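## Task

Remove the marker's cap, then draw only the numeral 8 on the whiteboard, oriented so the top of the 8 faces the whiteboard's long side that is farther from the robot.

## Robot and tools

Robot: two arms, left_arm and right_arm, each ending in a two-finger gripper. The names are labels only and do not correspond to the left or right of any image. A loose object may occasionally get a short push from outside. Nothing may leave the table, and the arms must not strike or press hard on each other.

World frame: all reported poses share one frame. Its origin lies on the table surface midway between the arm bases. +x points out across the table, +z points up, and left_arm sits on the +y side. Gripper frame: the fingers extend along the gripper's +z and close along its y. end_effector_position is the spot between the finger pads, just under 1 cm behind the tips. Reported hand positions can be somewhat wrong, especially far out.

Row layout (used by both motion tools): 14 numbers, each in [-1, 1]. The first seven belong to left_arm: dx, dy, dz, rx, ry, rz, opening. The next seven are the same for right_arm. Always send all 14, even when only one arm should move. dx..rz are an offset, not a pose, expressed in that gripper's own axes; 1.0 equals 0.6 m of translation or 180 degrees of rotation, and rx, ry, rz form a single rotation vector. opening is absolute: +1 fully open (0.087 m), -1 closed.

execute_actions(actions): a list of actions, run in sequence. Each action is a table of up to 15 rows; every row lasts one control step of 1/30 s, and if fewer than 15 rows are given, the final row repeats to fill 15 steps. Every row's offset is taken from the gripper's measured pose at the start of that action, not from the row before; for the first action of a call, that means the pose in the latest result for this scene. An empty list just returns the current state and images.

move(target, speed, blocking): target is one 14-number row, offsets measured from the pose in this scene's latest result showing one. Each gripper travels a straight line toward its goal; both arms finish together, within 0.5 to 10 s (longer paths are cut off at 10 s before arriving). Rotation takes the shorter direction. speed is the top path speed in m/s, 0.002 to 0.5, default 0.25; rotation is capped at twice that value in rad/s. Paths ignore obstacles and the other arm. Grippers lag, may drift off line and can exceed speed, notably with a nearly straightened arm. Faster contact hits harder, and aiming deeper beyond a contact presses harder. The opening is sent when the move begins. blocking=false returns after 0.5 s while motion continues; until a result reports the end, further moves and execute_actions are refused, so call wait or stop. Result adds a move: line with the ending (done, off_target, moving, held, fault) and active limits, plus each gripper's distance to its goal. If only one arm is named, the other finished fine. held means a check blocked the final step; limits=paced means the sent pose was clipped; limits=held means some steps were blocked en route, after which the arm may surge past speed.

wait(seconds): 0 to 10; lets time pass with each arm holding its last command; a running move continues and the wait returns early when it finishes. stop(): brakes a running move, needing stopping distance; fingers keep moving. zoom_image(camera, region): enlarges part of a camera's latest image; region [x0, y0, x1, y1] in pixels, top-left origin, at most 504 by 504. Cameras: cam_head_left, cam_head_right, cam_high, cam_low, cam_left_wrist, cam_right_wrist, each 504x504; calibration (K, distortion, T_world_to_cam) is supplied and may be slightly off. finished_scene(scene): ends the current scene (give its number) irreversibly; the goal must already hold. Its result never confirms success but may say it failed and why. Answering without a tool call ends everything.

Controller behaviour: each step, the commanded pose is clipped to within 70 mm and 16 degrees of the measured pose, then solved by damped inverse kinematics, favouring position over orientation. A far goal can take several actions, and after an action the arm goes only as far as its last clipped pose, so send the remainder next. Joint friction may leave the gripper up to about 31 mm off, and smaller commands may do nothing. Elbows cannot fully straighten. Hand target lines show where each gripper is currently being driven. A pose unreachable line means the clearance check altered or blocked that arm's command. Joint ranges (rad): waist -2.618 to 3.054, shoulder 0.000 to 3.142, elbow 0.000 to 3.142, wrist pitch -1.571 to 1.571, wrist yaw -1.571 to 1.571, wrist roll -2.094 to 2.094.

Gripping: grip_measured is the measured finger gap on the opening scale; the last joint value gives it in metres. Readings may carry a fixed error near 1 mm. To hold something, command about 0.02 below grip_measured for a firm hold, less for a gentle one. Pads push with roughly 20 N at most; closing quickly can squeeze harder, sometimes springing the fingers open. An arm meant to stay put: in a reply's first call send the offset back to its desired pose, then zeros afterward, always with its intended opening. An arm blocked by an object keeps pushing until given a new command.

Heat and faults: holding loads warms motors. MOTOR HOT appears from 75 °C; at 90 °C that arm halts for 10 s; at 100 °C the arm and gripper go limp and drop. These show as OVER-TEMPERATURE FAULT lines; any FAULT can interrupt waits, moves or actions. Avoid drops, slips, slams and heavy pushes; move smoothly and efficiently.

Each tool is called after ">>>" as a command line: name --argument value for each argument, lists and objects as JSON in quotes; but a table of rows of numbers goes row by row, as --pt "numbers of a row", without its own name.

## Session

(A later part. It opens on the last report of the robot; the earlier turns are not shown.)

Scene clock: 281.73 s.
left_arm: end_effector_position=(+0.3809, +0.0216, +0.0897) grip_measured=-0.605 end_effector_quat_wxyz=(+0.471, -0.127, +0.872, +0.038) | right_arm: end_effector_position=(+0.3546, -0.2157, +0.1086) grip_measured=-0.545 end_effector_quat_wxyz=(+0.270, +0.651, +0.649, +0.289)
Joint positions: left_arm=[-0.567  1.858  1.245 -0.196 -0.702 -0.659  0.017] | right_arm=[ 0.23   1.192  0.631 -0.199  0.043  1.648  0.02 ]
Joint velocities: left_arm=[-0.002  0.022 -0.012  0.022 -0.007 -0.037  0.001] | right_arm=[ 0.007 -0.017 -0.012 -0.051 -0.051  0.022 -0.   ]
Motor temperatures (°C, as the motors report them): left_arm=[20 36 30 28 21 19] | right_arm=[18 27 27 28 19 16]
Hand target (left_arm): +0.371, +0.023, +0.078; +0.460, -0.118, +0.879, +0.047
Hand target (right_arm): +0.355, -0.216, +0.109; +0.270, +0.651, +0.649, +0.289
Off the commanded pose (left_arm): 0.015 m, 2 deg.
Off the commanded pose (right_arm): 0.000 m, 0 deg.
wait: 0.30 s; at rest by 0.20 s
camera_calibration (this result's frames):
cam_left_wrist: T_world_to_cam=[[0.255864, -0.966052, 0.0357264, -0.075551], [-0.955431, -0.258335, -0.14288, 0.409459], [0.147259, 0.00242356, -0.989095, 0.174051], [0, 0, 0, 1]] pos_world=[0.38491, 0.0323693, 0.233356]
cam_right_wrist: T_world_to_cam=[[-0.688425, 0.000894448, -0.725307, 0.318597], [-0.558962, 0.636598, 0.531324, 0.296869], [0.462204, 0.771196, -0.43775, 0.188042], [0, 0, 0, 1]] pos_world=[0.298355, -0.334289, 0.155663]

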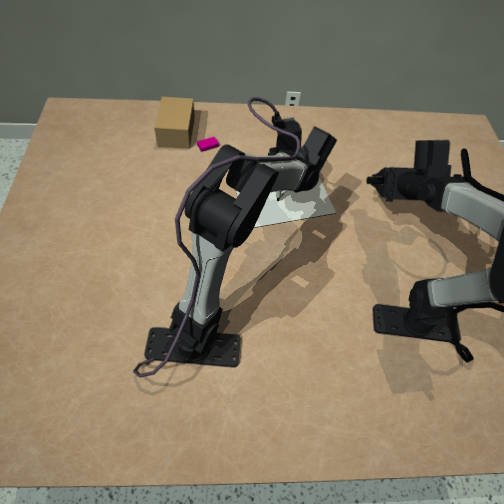

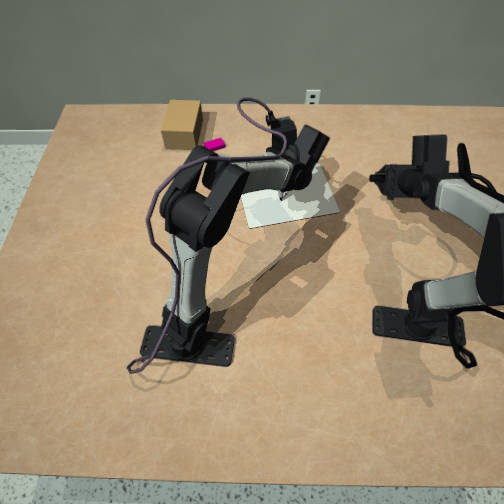

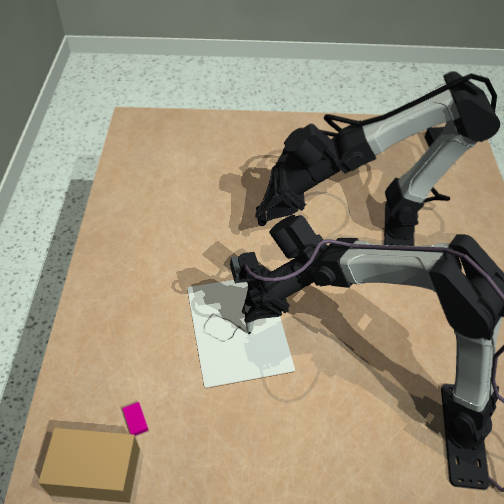

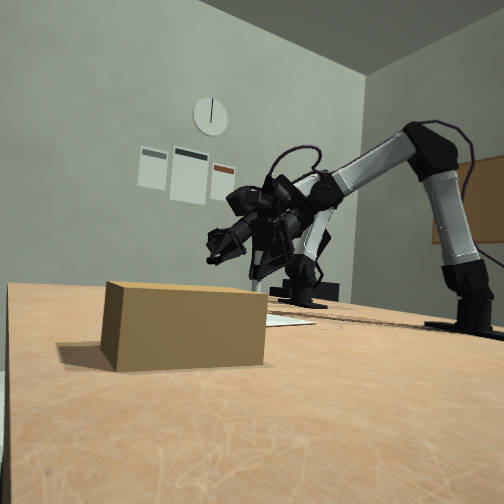

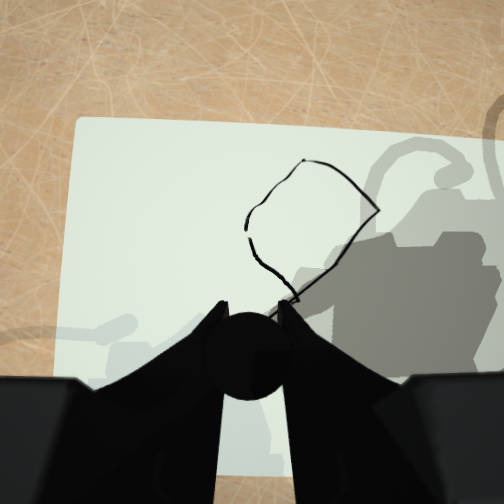

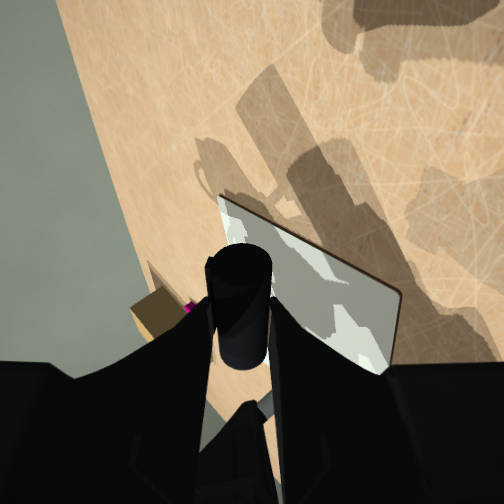

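>>> execute_actions --actions '[[[0.027,0.011,-0.007,-0.004,0.007,0.007,-0.7,0,0,0,0,0,0,-0.6],[0.03,0.015,-0.011,-0.004,0.007,0.007,-0.7,0,0,0,0,0,0,-0.6],[0.033,0.018,-0.016,-0.004,0.007,0.007,-0.7,0,0,0,0,0,0,-0.6],[0.037,0.021,-0.021,-0.004,0.007,0.007,-0.7,0,0,0,0,0,0,-0.6],[0.04,0.023,-0.026,-0.004,0.007,0.007,-0.7,0,0,0,0,0,0,-0.6],[0.043,0.024,-0.031,-0.004,0.007,0.007,-0.7,0,0,0,0,0,0,-0.6],[0.047,0.024,-0.036,-0.004,0.007,0.007,-0.7,0,0,0,0,0,0,-0.6],[0.05,0.024,-0.041,-0.004,0.007,0.007,-0.7,0,0,0,0,0,0,-0.6],[0.054,0.023,-0.046,-0.004,0.007,0.007,-0.7,0,0,0,0,0,0,-0.6],[0.057,0.021,-0.05,-0.004,0.007,0.007,-0.7,0,0,0,0,0,0,-0.6],[0.06,0.018,-0.054,-0.004,0.007,0.007,-0.7,0,0,0,0,0,0,-0.6],[0.063,0.015,-0.058,-0.004,0.007,0.007,-0.7,0,0,0,0,0,0,-0.6],[0.066,0.011,-0.061,-0.004,0.007,0.007,-0.7,0,0,0,0,0,0,-0.6]]]'

>>> wait --seconds 0.3

Scene clock: 301.13 s.
left_arm: end_effector_position=(+0.3440, +0.0084, +0.0894) grip_measured=-0.605 end_effector_quat_wxyz=(+0.480, -0.123, +0.868, +0.030) | right_arm: end_effector_position=(+0.3546, -0.2157, +0.1086) grip_measured=-0.545 end_effector_quat_wxyz=(+0.270, +0.651, +0.649, +0.289)
Joint positions: left_arm=[-0.658  1.782  1.143 -0.197 -0.759 -0.729  0.017] | right_arm=[ 0.23   1.192  0.631 -0.199  0.043  1.648  0.02 ]
Joint velocities: left_arm=[-0.193  0.017  0.007 -0.081 -0.081 -0.154 -0.   ] | right_arm=[-0.002 -0.017 -0.007  0.007 -0.066  0.022  0.001]
Motor temperatures (°C, as the motors report them): left_arm=[20 36 29 28 21 19] | right_arm=[18 27 27 28 19 16]
Hand target (left_arm): +0.330, +0.014, +0.077; +0.462, -0.120, +0.878, +0.047
Hand target (right_arm): +0.355, -0.216, +0.109; +0.270, +0.651, +0.649, +0.289
Off the commanded pose (left_arm): 0.021 m, 3 deg.
Off the commanded pose (right_arm): 0.000 m, 0 deg.
camera_calibration (this result's frames):
cam_left_wrist: T_world_to_cam=[[0.241259, -0.969285, 0.0477477, -0.0749113], [-0.956117, -0.245833, -0.159395, 0.372365], [0.166237, -0.00719694, -0.98606, 0.172511], [0, 0, 0, 1]] pos_world=[0.34542, 0.0201707, 0.233036]
cam_right_wrist: T_world_to_cam=[[-0.688425, 0.000894448, -0.725307, 0.318597], [-0.558962, 0.636598, 0.531324, 0.296869], [0.462204, 0.771196, -0.43775, 0.188042], [0, 0, 0, 1]] pos_world=[0.298355, -0.334289, 0.155663]

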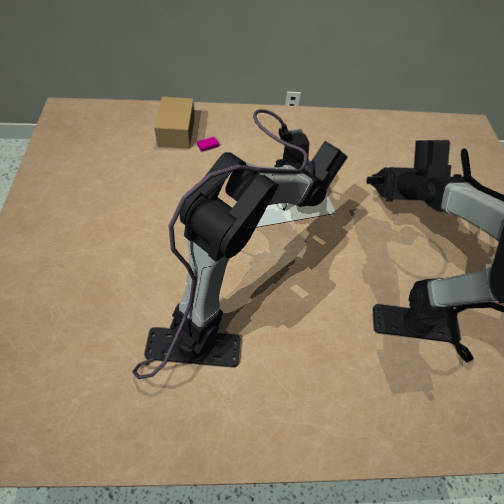

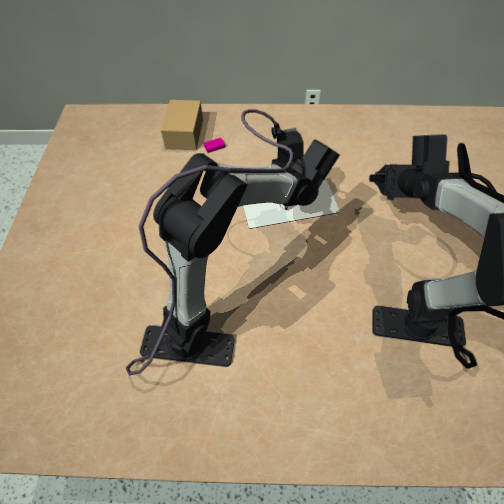

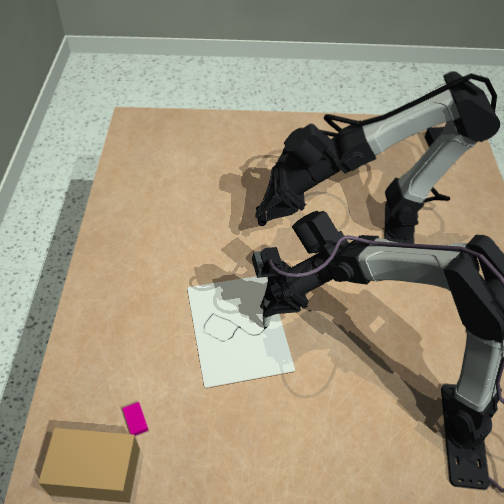

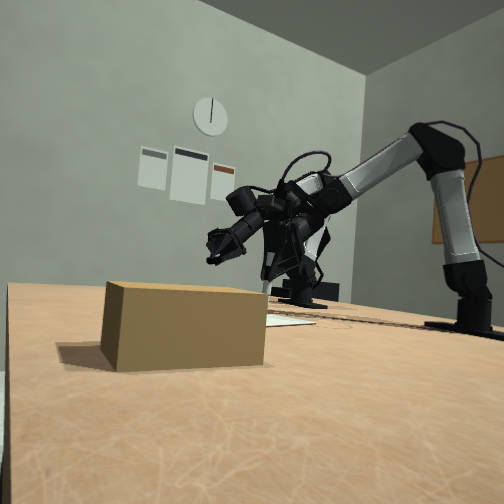

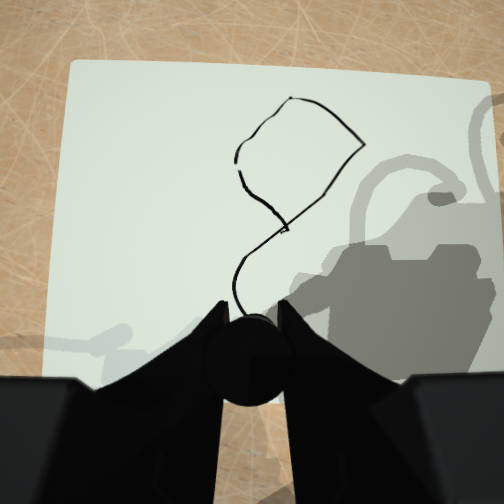

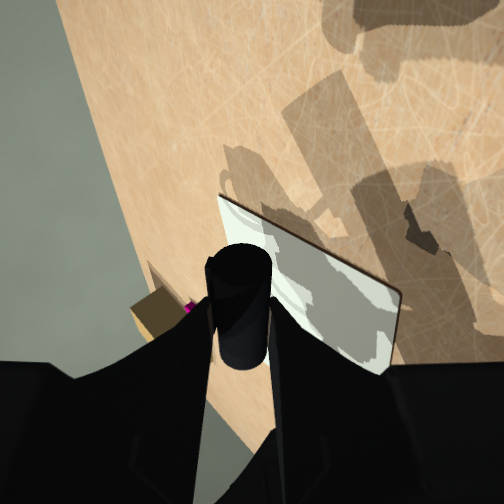

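Scene clock: 301.43 s.
left_arm: end_effector_position=(+0.3419, +0.0071, +0.0893) grip_measured=-0.605 end_effector_quat_wxyz=(+0.481, -0.130, +0.867, +0.030) | right_arm: end_effector_position=(+0.3546, -0.2157, +0.1086) grip_measured=-0.545 end_effector_quat_wxyz=(+0.270, +0.651, +0.649, +0.289)
Joint positions: left_arm=[-0.666  1.782  1.143 -0.206 -0.771 -0.752  0.017] | right_arm=[ 0.23   1.192  0.631 -0.199  0.043  1.648  0.02 ]
Joint velocities: left_arm=[-0.017  0.002  0.007 -0.081  0.037 -0.125 -0.   ] | right_arm=[-0.007 -0.002 -0.002  0.022 -0.007 -0.007 -0.   ]
Motor temperatures (°C, as the motors report them): left_arm=[20 36 29 28 21 19] | right_arm=[18 27 27 28 19 16]
Hand target (left_arm): +0.330, +0.014, +0.077; +0.462, -0.120, +0.878, +0.047
Hand target (right_arm): +0.355, -0.216, +0.109; +0.270, +0.651, +0.649, +0.289
Off the commanded pose (left_arm): 0.019 m, 3 deg.
Off the commanded pose (right_arm): 0.000 m, 0 deg.
wait: 0.30 s; no rest
camera_calibration (this result's frames):
cam_left_wrist: T_world_to_cam=[[0.252665, -0.965958, 0.0555432, -0.0802581], [-0.952453, -0.258414, -0.161415, 0.368998], [0.170273, -0.0121183, -0.985322, 0.171368], [0, 0, 0, 1]] pos_world=[0.342552, 0.0199051, 0.232873]
cam_right_wrist: T_world_to_cam=[[-0.688425, 0.000894448, -0.725307, 0.318597], [-0.558962, 0.636598, 0.531324, 0.296869], [0.462204, 0.771196, -0.43775, 0.188042], [0, 0, 0, 1]] pos_world=[0.298355, -0.334289, 0.155663]

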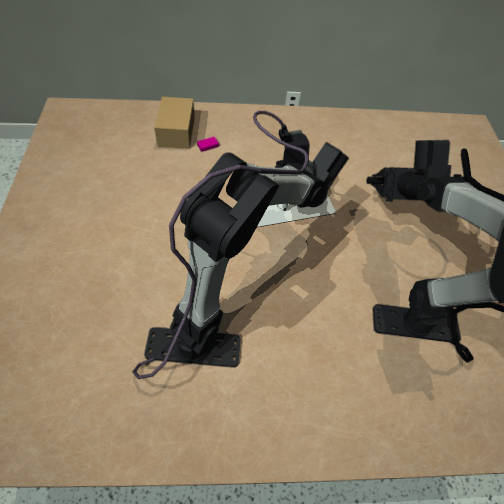

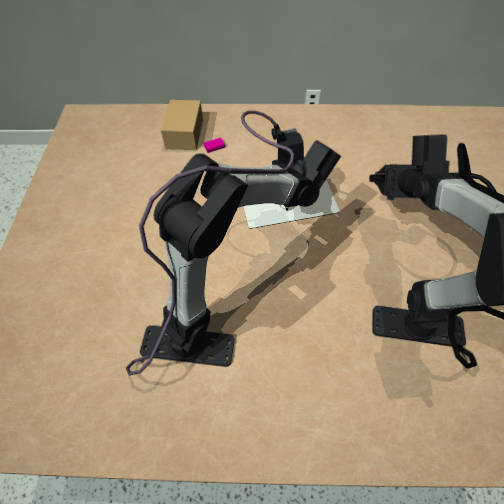

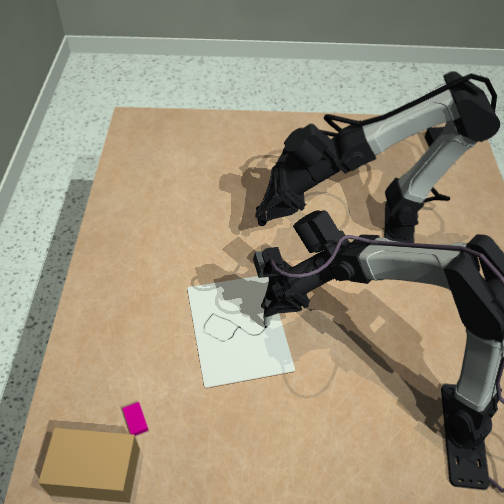

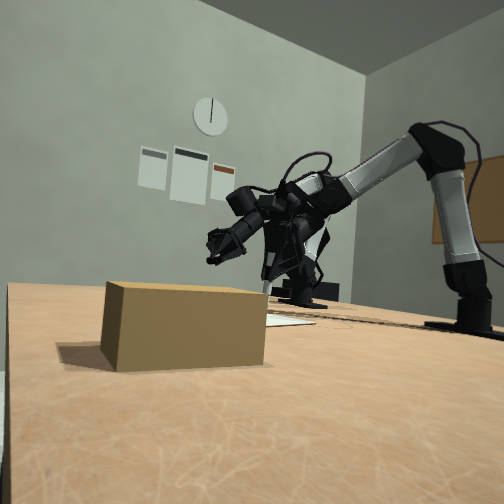

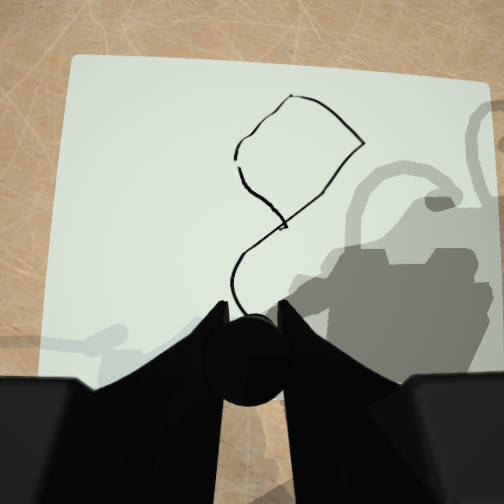

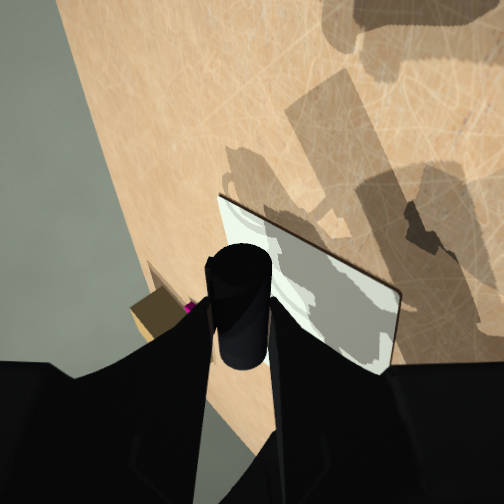

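>>> execute_actions --actions '[[[0.03,0.006,-0.002,-0.007,0.01,0.012,-0.7,-0.01,0,0,0,0,0,-0.6],[0.033,0,-0.005,-0.007,0.01,0.012,-0.7,-0.02,0,0,0,0,0,-0.6],[0.035,-0.006,-0.008,-0.007,0.01,0.012,-0.7,-0.03,0,0,0,0,0,-0.6],[0.037,-0.012,-0.01,-0.007,0.01,0.012,-0.7,-0.04,0,0,0,0,0,-0.6],[0.038,-0.018,-0.011,-0.007,0.01,0.012,-0.7,-0.05,0,0,0,0,0,-0.6],[0.039,-0.024,-0.012,-0.007,0.01,0.012,-0.7,-0.06,0,0,0,0,0,-0.6],[0.04,-0.03,-0.012,-0.007,0.01,0.012,-0.7,-0.07,0,0,0,0,0,-0.6],[0.04,-0.036,-0.012,-0.007,0.01,0.012,-0.7,-0.08,0,0,0,0,0,-0.6],[0.04,-0.042,-0.011,-0.007,0.01,0.012,-0.7,-0.09,0,0,0,0,0,-0.6],[0.039,-0.048,-0.009,-0.007,0.01,0.012,-0.7,-0.1,0,0,0,0,0,-0.6],[0.038,-0.054,-0.006,-0.007,0.01,0.012,-0.7,-0.1,0,0,0,0,0,-0.6],[0.037,-0.06,-0.003,-0.007,0.01,0.012,-0.7,-0.1,0,0,0,0,0,-0.6],[0.035,-0.065,0.001,-0.007,0.01,0.012,-0.7,-0.1,0,0,0,0,0,-0.6]]]'

>>> wait --seconds 0.3

>>> zoom_image --camera "cam_high" --region '[170, 260, 310, 400]'

Scene clock: 316.27 s.
left_arm: end_effector_position=(+0.3464, -0.0356, +0.0899) grip_measured=-0.605 end_effector_quat_wxyz=(+0.484, -0.125, +0.866, +0.027) | right_arm: end_effector_position=(+0.3549, -0.2784, +0.1093) grip_measured=-0.545 end_effector_quat_wxyz=(+0.278, +0.664, +0.633, +0.284)
Joint positions: left_arm=[-0.737  1.9    1.304 -0.286 -0.814 -0.811  0.017] | right_arm=[-0.035  1.192  0.631 -0.199 -0.117  1.496  0.02 ]
Joint velocities: left_arm=[ 0.007  0.193  0.291 -0.095 -0.081 -0.066 -0.   ] | right_arm=[ 0.022  0.002  0.007  0.022 -0.227 -0.183 -0.   ]
Motor temperatures (°C, as the motors report them): left_arm=[20 35 29 27 21 19] | right_arm=[18 27 27 29 19 16]
Hand target (left_arm): +0.342, -0.034, +0.075; +0.466, -0.119, +0.876, +0.045
Hand target (right_arm): +0.356, -0.274, +0.108; +0.267, +0.652, +0.647, +0.291
Off the commanded pose (left_arm): 0.016 m, 3 deg.
Off the commanded pose (right_arm): 0.004 m, 3 deg.
camera_calibration (this result's frames):
cam_left_wrist: T_world_to_cam=[[0.241222, -0.968821, 0.0565464, -0.118882], [-0.954233, -0.247397, -0.168027, 0.364038], [0.176778, -0.0134265, -0.984159, 0.168252], [0, 0, 0, 1]] pos_world=[0.346311, -0.0228545, 0.233478]
cam_right_wrist: T_world_to_cam=[[-0.683639, 0.03155, -0.729138, 0.326614], [-0.532736, 0.661283, 0.528107, 0.334521], [0.498828, 0.749473, -0.435271, 0.217303], [0, 0, 0, 1]] pos_world=[0.293101, -0.39438, 0.156069]

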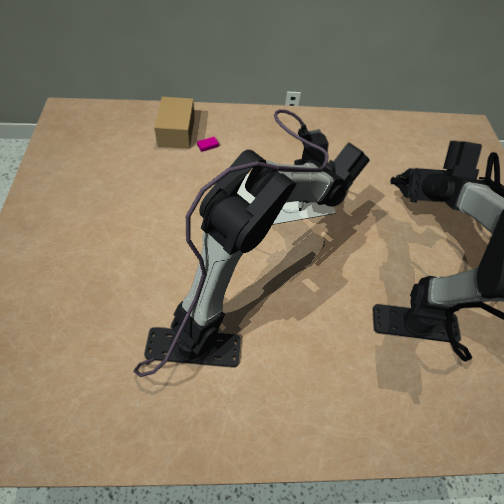

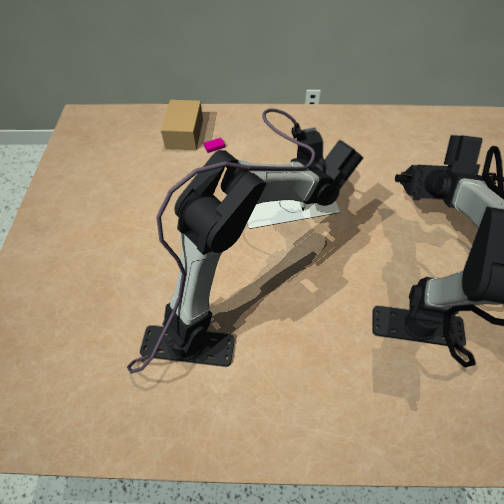

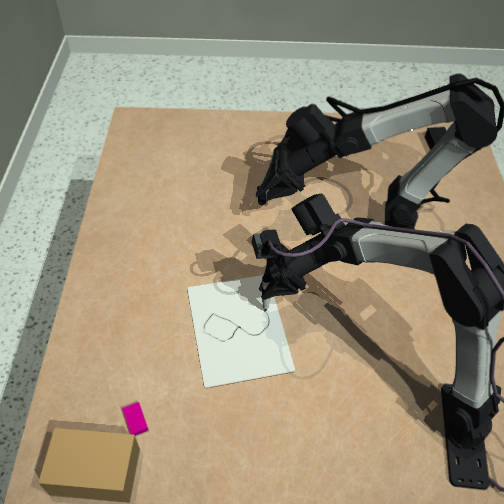

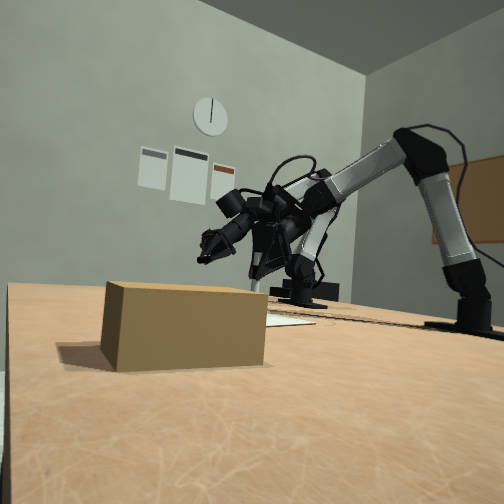

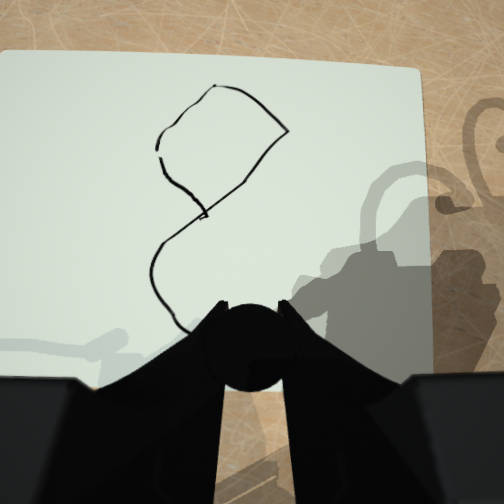

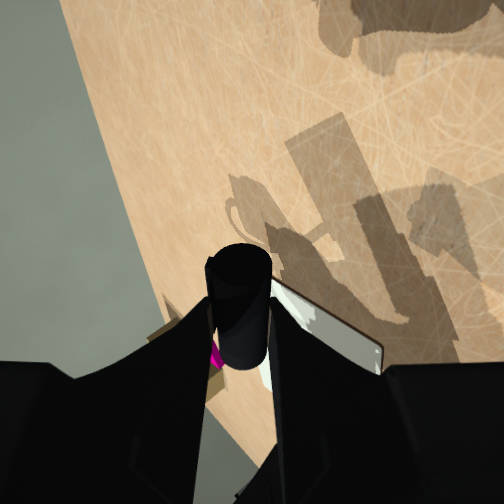

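Scene clock: 316.57 s.
left_arm: end_effector_position=(+0.3469, -0.0360, +0.0898) grip_measured=-0.605 end_effector_quat_wxyz=(+0.482, -0.128, +0.866, +0.029) | right_arm: end_effector_position=(+0.3537, -0.2732, +0.1100) grip_measured=-0.545 end_effector_quat_wxyz=(+0.273, +0.652, +0.644, +0.292)
Joint positions: left_arm=[-0.737  1.907  1.316 -0.301 -0.815 -0.821  0.017] | right_arm=[-0.035  1.192  0.631 -0.199 -0.147  1.473  0.02 ]
Joint velocities: left_arm=[-0.042  0.007 -0.017 -0.007  0.007 -0.007 -0.   ] | right_arm=[ 0.002 -0.002 -0.002  0.081 -0.022 -0.051 -0.   ]
Motor temperatures (°C, as the motors report them): left_arm=[20 35 29 27 21 19] | right_arm=[18 27 28 29 19 16]
Hand target (left_arm): +0.342, -0.034, +0.075; +0.466, -0.119, +0.876, +0.045
Hand target (right_arm): +0.356, -0.274, +0.108; +0.267, +0.652, +0.647, +0.291
Off the commanded pose (left_arm): 0.017 m, 3 deg.
Off the commanded pose (right_arm): 0.004 m, 1 deg.
wait: 0.30 s; no rest
camera_calibration (this result's frames):
cam_left_wrist: T_world_to_cam=[[0.247274, -0.967327, 0.0559883, -0.121439], [-0.953333, -0.253214, -0.164434, 0.363508], [0.173238, -0.0127153, -0.984798, 0.169376], [0, 0, 0, 1]] pos_world=[0.347231, -0.0232719, 0.233374]
cam_right_wrist: T_world_to_cam=[[-0.681719, 0.00905427, -0.731558, 0.319571], [-0.55869, 0.63915, 0.528538, 0.333223], [0.472361, 0.769029, -0.430662, 0.228439], [0, 0, 0, 1]] pos_world=[0.29612, -0.391549, 0.156044]

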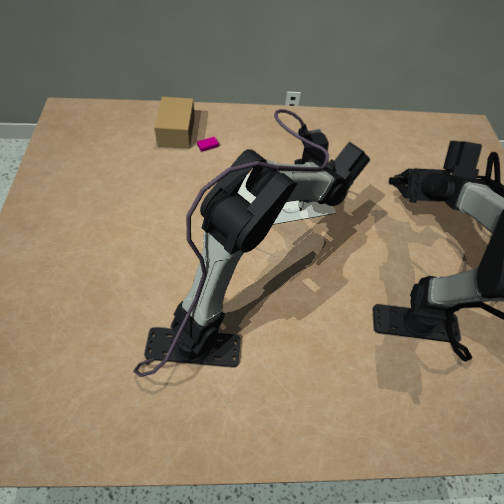

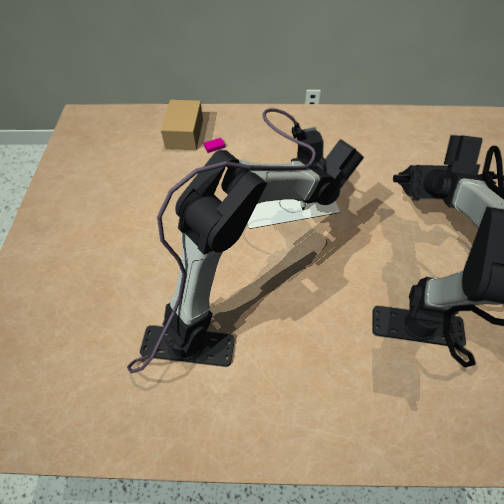

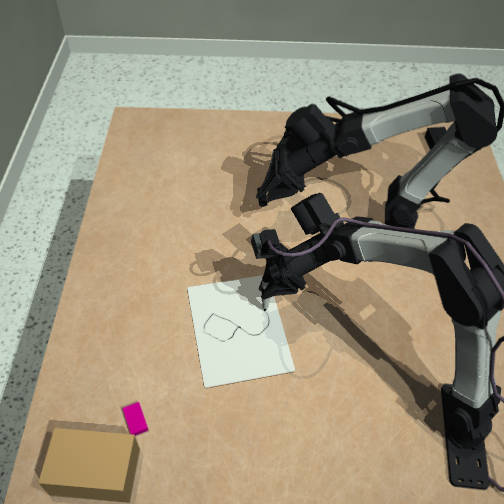

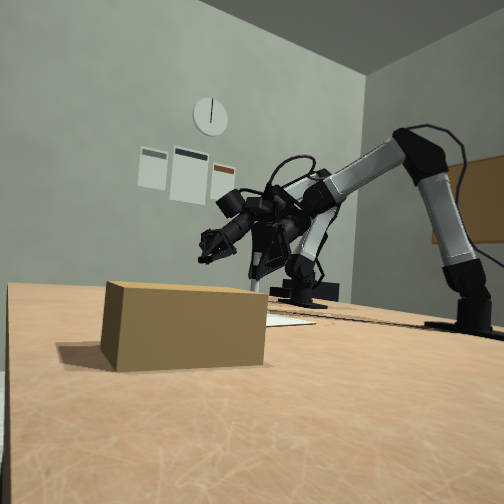

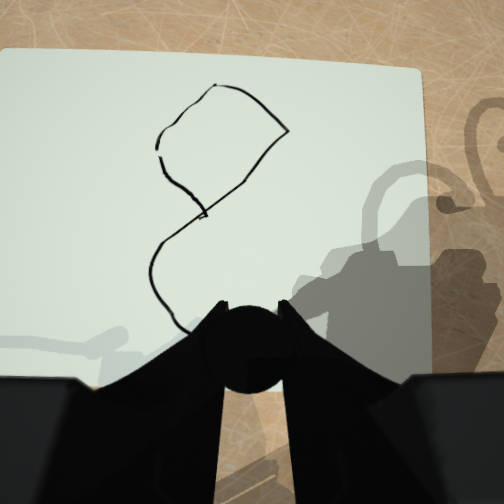

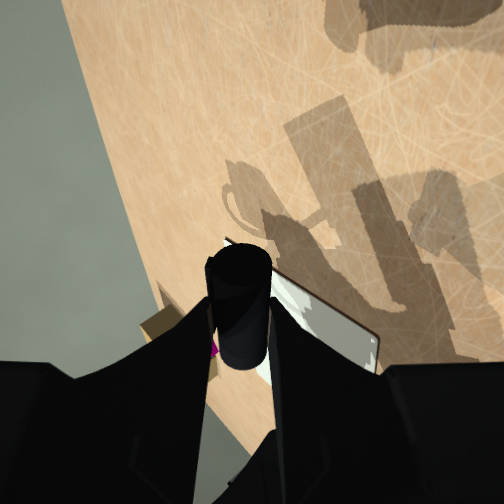

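Region (170, 260, 310, 400) of cam_high's 504x504 image, scaled by 3.600, with more detail than that image has.

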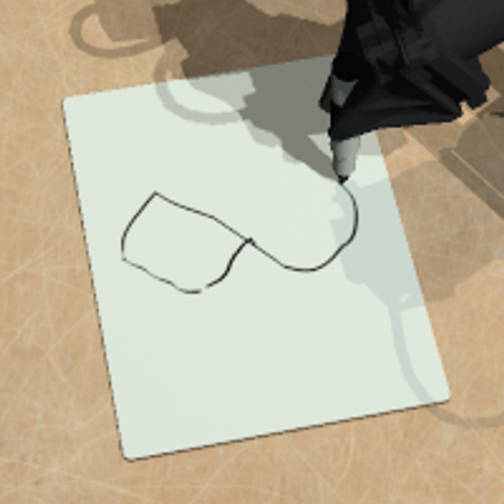

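>>> execute_actions --actions '[]'

Scene clock: 334.50 s.
left_arm: end_effector_position=(+0.3469, -0.0360, +0.0898) grip_measured=-0.605 end_effector_quat_wxyz=(+0.482, -0.128, +0.866, +0.028) | right_arm: end_effector_position=(+0.3535, -0.2724, +0.1101) grip_measured=-0.545 end_effector_quat_wxyz=(+0.272, +0.651, +0.646, +0.293)
Joint positions: left_arm=[-0.737  1.907  1.317 -0.302 -0.815 -0.823  0.017] | right_arm=[-0.035  1.192  0.631 -0.199 -0.151  1.47   0.02 ]
Joint velocities: left_arm=[-0.017 -0.037  0.002  0.037 -0.022 -0.037  0.   ] | right_arm=[-0.012 -0.007 -0.007  0.051 -0.022 -0.037  0.001]
Motor temperatures (°C, as the motors report them): left_arm=[20 34 31 27 21 19] | right_arm=[18 26 28 29 19 16]
Hand target (left_arm): +0.342, -0.034, +0.075; +0.466, -0.119, +0.876, +0.045
Hand target (right_arm): +0.356, -0.274, +0.108; +0.267, +0.652, +0.647, +0.291
Off the commanded pose (left_arm): 0.017 m, 3 deg.
Off the commanded pose (right_arm): 0.005 m, 1 deg.
camera_calibration (this result's frames):
cam_left_wrist: T_world_to_cam=[[0.248076, -0.967086, 0.0566029, -0.121731], [-0.953168, -0.254105, -0.164017, 0.363332], [0.173002, -0.0132634, -0.984832, 0.16946], [0, 0, 0, 1]] pos_world=[0.347198, -0.0231519, 0.233373]
cam_right_wrist: T_world_to_cam=[[-0.681306, 0.0056315, -0.731977, 0.318484], [-0.562624, 0.635665, 0.528567, 0.332993], [0.468269, 0.771944, -0.429914, 0.230119], [0, 0, 0, 1]] pos_world=[0.296577, -0.391104, 0.156045]

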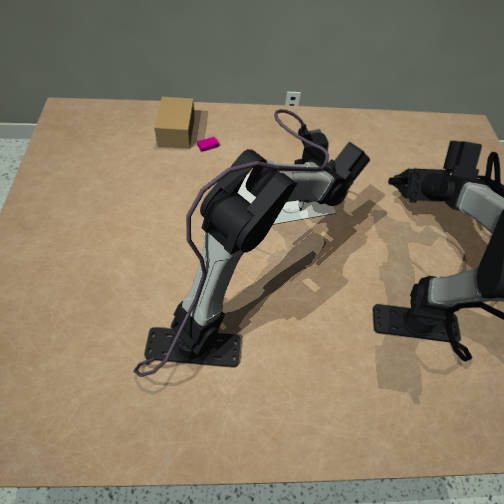

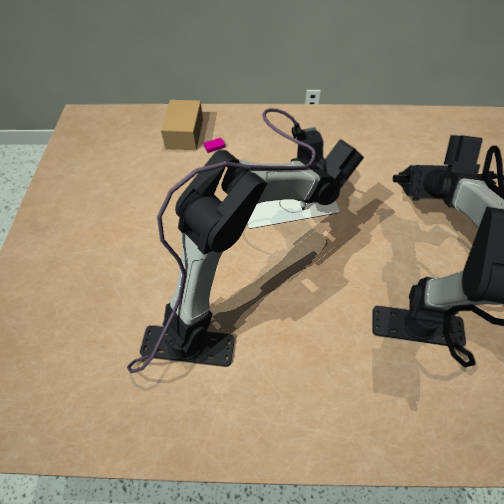

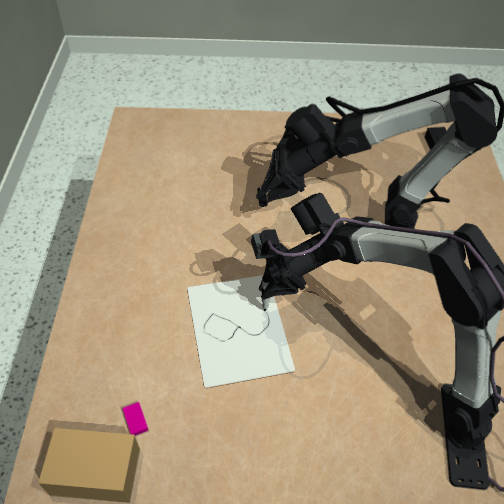

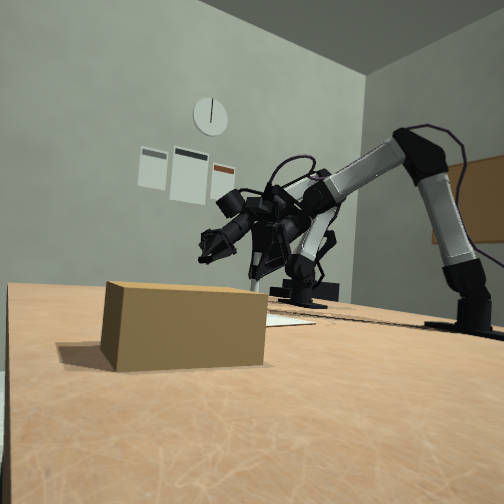

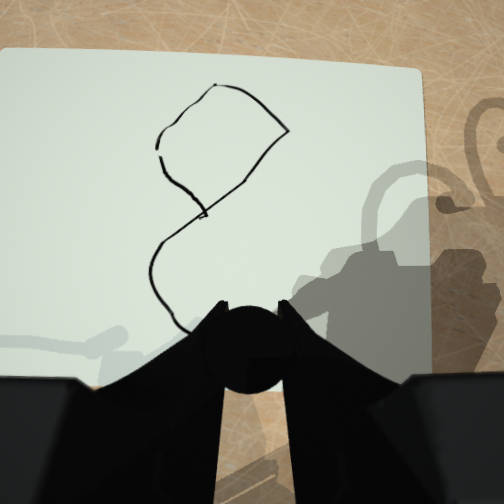

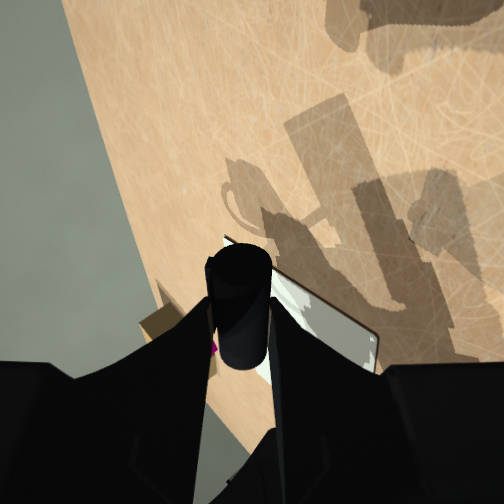

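>>> execute_actions --actions '[[[0.021,-0.002,0.0135,-0.006,0.01,0.011,-0.7,0,0,0,0,0,0,-0.6],[0.018,-0.005,0.018,-0.006,0.01,0.011,-0.7,0,0,0,0,0,0,-0.6],[0.016,-0.008,0.022,-0.006,0.01,0.011,-0.7,0,0,0,0,0,0,-0.6],[0.013,-0.01,0.026,-0.006,0.01,0.011,-0.7,0,0,0,0,0,0,-0.6],[0.01,-0.012,0.031,-0.006,0.01,0.011,-0.7,0,0,0,0,0,0,-0.6],[0.008,-0.013,0.035,-0.006,0.01,0.011,-0.7,0,0,0,0,0,0,-0.6],[0.005,-0.013,0.039,-0.006,0.01,0.011,-0.7,0,0,0,0,0,0,-0.6],[0.002,-0.012,0.043,-0.006,0.01,0.011,-0.7,0,0,0,0,0,0,-0.6],[0,-0.01,0.047,-0.006,0.01,0.011,-0.7,0,0,0,0,0,0,-0.6],[-0.003,-0.007,0.052,-0.006,0.01,0.011,-0.7,0,0,0,0,0,0,-0.6],[-0.006,-0.003,0.056,-0.006,0.01,0.011,-0.7,0,0,0,0,0,0,-0.6],[-0.009,0.001,0.06,-0.006,0.01,0.011,-0.7,0,0,0,0,0,0,-0.6],[-0.011,0.005,0.064,-0.006,0.01,0.011,-0.7,0,0,0,0,0,0,-0.6]]]'

>>> wait --seconds 0.3

Scene clock: 350.53 s.
left_arm: end_effector_position=(+0.3786, -0.0291, +0.0905) grip_measured=-0.605 end_effector_quat_wxyz=(+0.480, -0.134, +0.866, +0.033) | right_arm: end_effector_position=(+0.3535, -0.2724, +0.1101) grip_measured=-0.545 end_effector_quat_wxyz=(+0.272, +0.651, +0.646, +0.293)
Joint positions: left_arm=[-0.671  1.969  1.402 -0.289 -0.78  -0.768  0.017] | right_arm=[-0.035  1.192  0.631 -0.199 -0.151  1.47   0.02 ]
Joint velocities: left_arm=[ 0.208 -0.002 -0.017  0.125  0.081  0.154 -0.   ] | right_arm=[-0.007 -0.017 -0.017 -0.051  0.007 -0.051  0.   ]
Motor temperatures (°C, as the motors report them): left_arm=[20 33 32 27 21 19] | right_arm=[18 26 29 29 19 16]
Hand target (left_arm): +0.380, -0.025, +0.075; +0.466, -0.119, +0.876, +0.043
Hand target (right_arm): +0.354, -0.272, +0.110; +0.272, +0.651, +0.646, +0.293
Off the commanded pose (left_arm): 0.016 m, 3 deg.
Off the commanded pose (right_arm): 0.000 m, 0 deg.
camera_calibration (this result's frames):
cam_left_wrist: T_world_to_cam=[[0.262854, -0.963309, 0.0542497, -0.128254], [-0.949904, -0.26823, -0.160421, 0.393433], [0.169086, -0.00936481, -0.985557, 0.166343], [0, 0, 0, 1]] pos_world=[0.379309, -0.0164597, 0.234013]
cam_right_wrist: T_world_to_cam=[[-0.681306, 0.0056315, -0.731977, 0.318484], [-0.562624, 0.635665, 0.528567, 0.332993], [0.468269, 0.771944, -0.429914, 0.230119], [0, 0, 0, 1]] pos_world=[0.296577, -0.391104, 0.156045]

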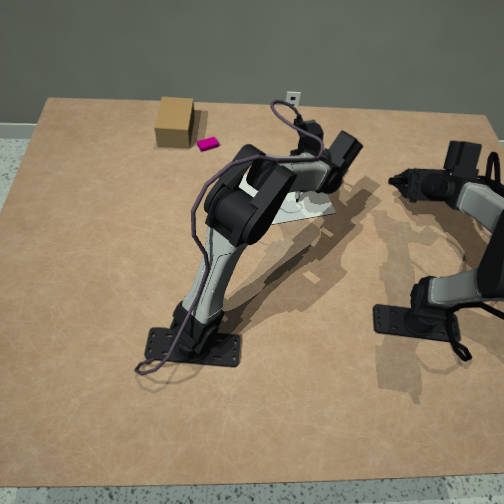

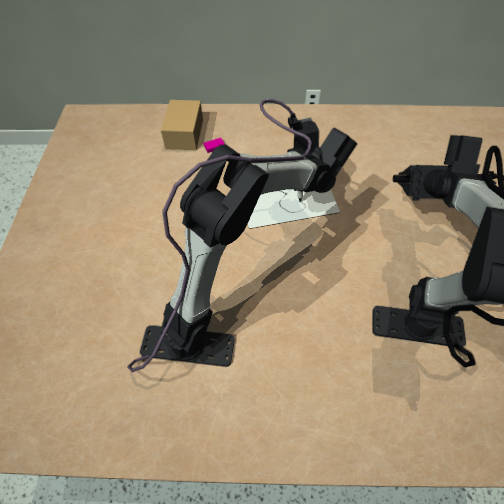

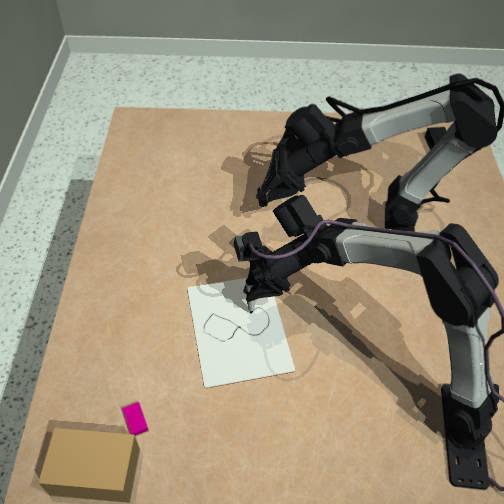

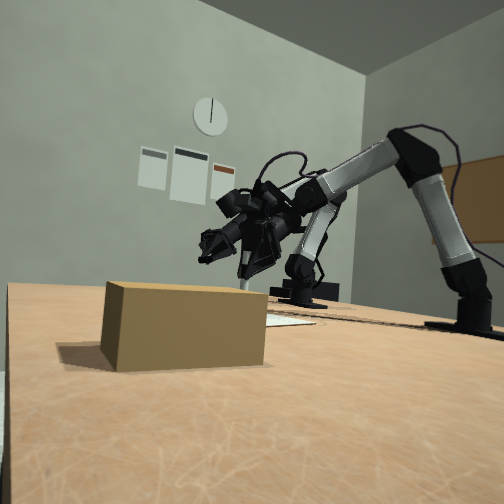

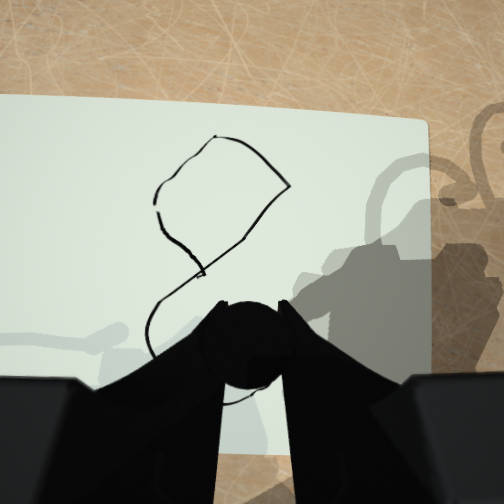

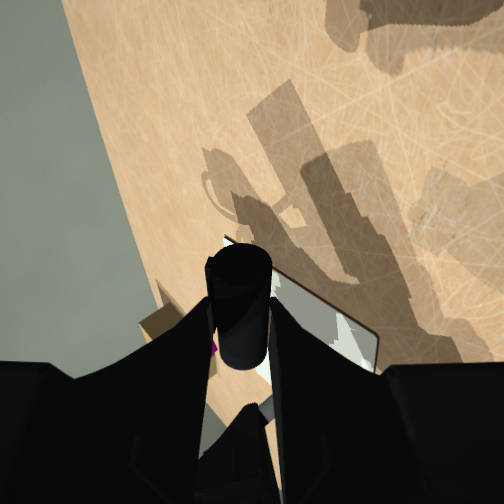

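Scene clock: 350.83 s.
left_arm: end_effector_position=(+0.3818, -0.0255, +0.0906) grip_measured=-0.605 end_effector_quat_wxyz=(+0.479, -0.131, +0.867, +0.035) | right_arm: end_effector_position=(+0.3535, -0.2724, +0.1101) grip_measured=-0.545 end_effector_quat_wxyz=(+0.272, +0.651, +0.646, +0.293)
Joint positions: left_arm=[-0.659  1.969  1.402 -0.283 -0.772 -0.749  0.017] | right_arm=[-0.035  1.192  0.631 -0.199 -0.151  1.47   0.02 ]
Joint velocities: left_arm=[-0.012 -0.012  0.017  0.022 -0.022  0.007  0.   ] | right_arm=[ 0.007 -0.002 -0.002 -0.007 -0.022 -0.037 -0.   ]
Motor temperatures (°C, as the motors report them): left_arm=[20 33 32 27 21 19] | right_arm=[18 26 29 29 19 16]
Hand target (left_arm): +0.380, -0.025, +0.075; +0.466, -0.119, +0.876, +0.043
Hand target (right_arm): +0.354, -0.272, +0.110; +0.272, +0.651, +0.646, +0.293
Off the commanded pose (left_arm): 0.016 m, 2 deg.
Off the commanded pose (right_arm): 0.000 m, 0 deg.
wait: 0.30 s; at rest by 0.27 s
camera_calibration (this result's frames):
cam_left_wrist: T_world_to_cam=[[0.25921, -0.964676, 0.047023, -0.123601], [-0.951463, -0.263418, -0.159149, 0.398141], [0.165914, -0.00348771, -0.986134, 0.167319], [0, 0, 0, 1]] pos_world=[0.383095, -0.0137738, 0.234174]
cam_right_wrist: T_world_to_cam=[[-0.681306, 0.0056315, -0.731977, 0.318484], [-0.562624, 0.635665, 0.528567, 0.332993], [0.468269, 0.771944, -0.429914, 0.230119], [0, 0, 0, 1]] pos_world=[0.296577, -0.391104, 0.156045]

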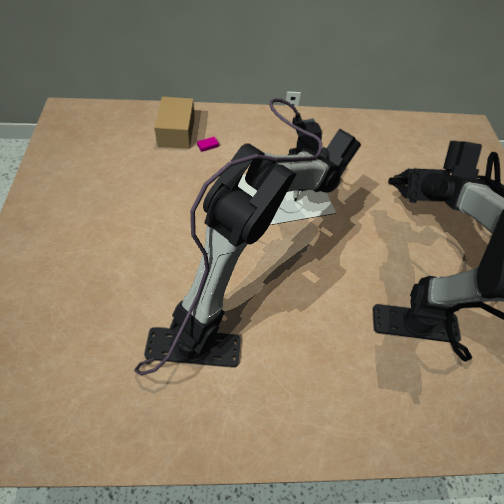

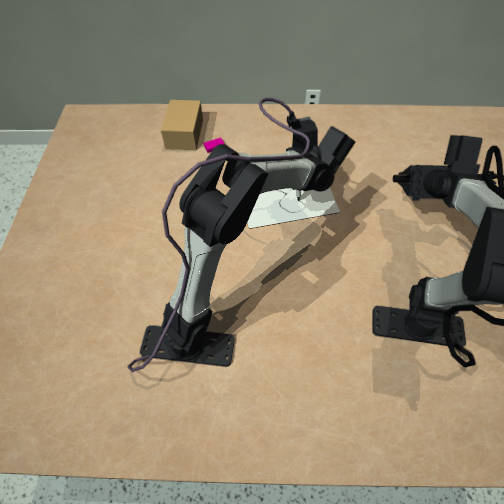

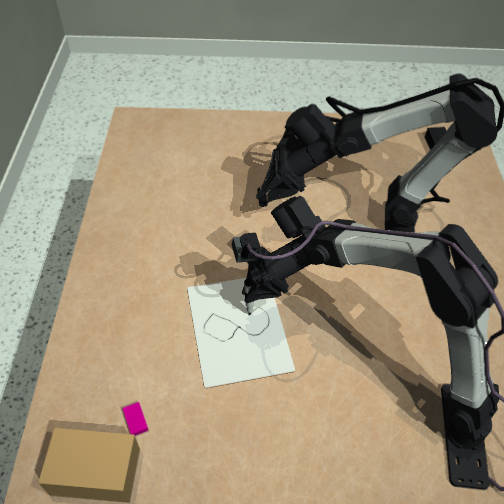

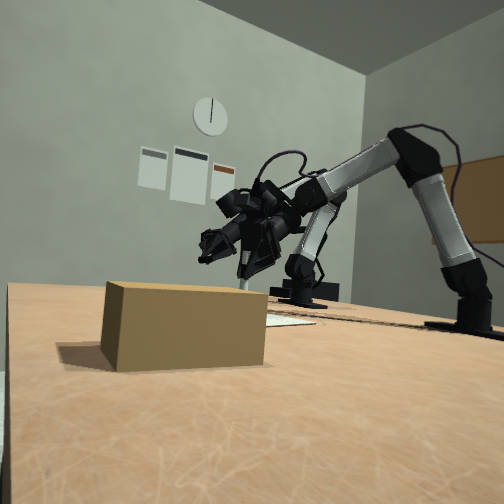

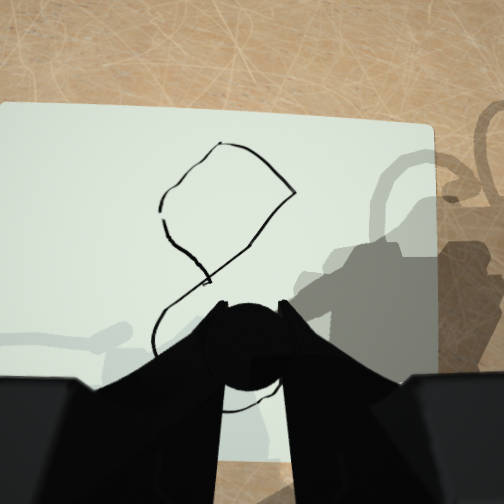

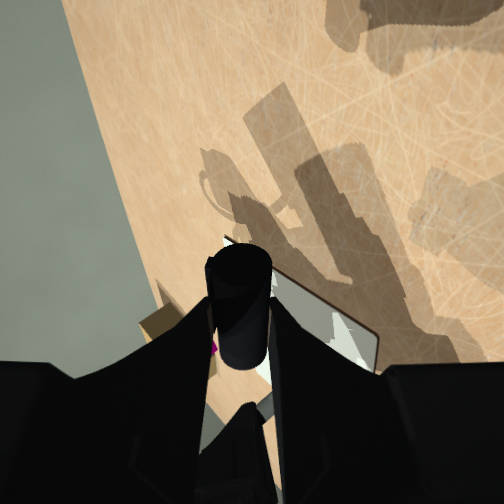

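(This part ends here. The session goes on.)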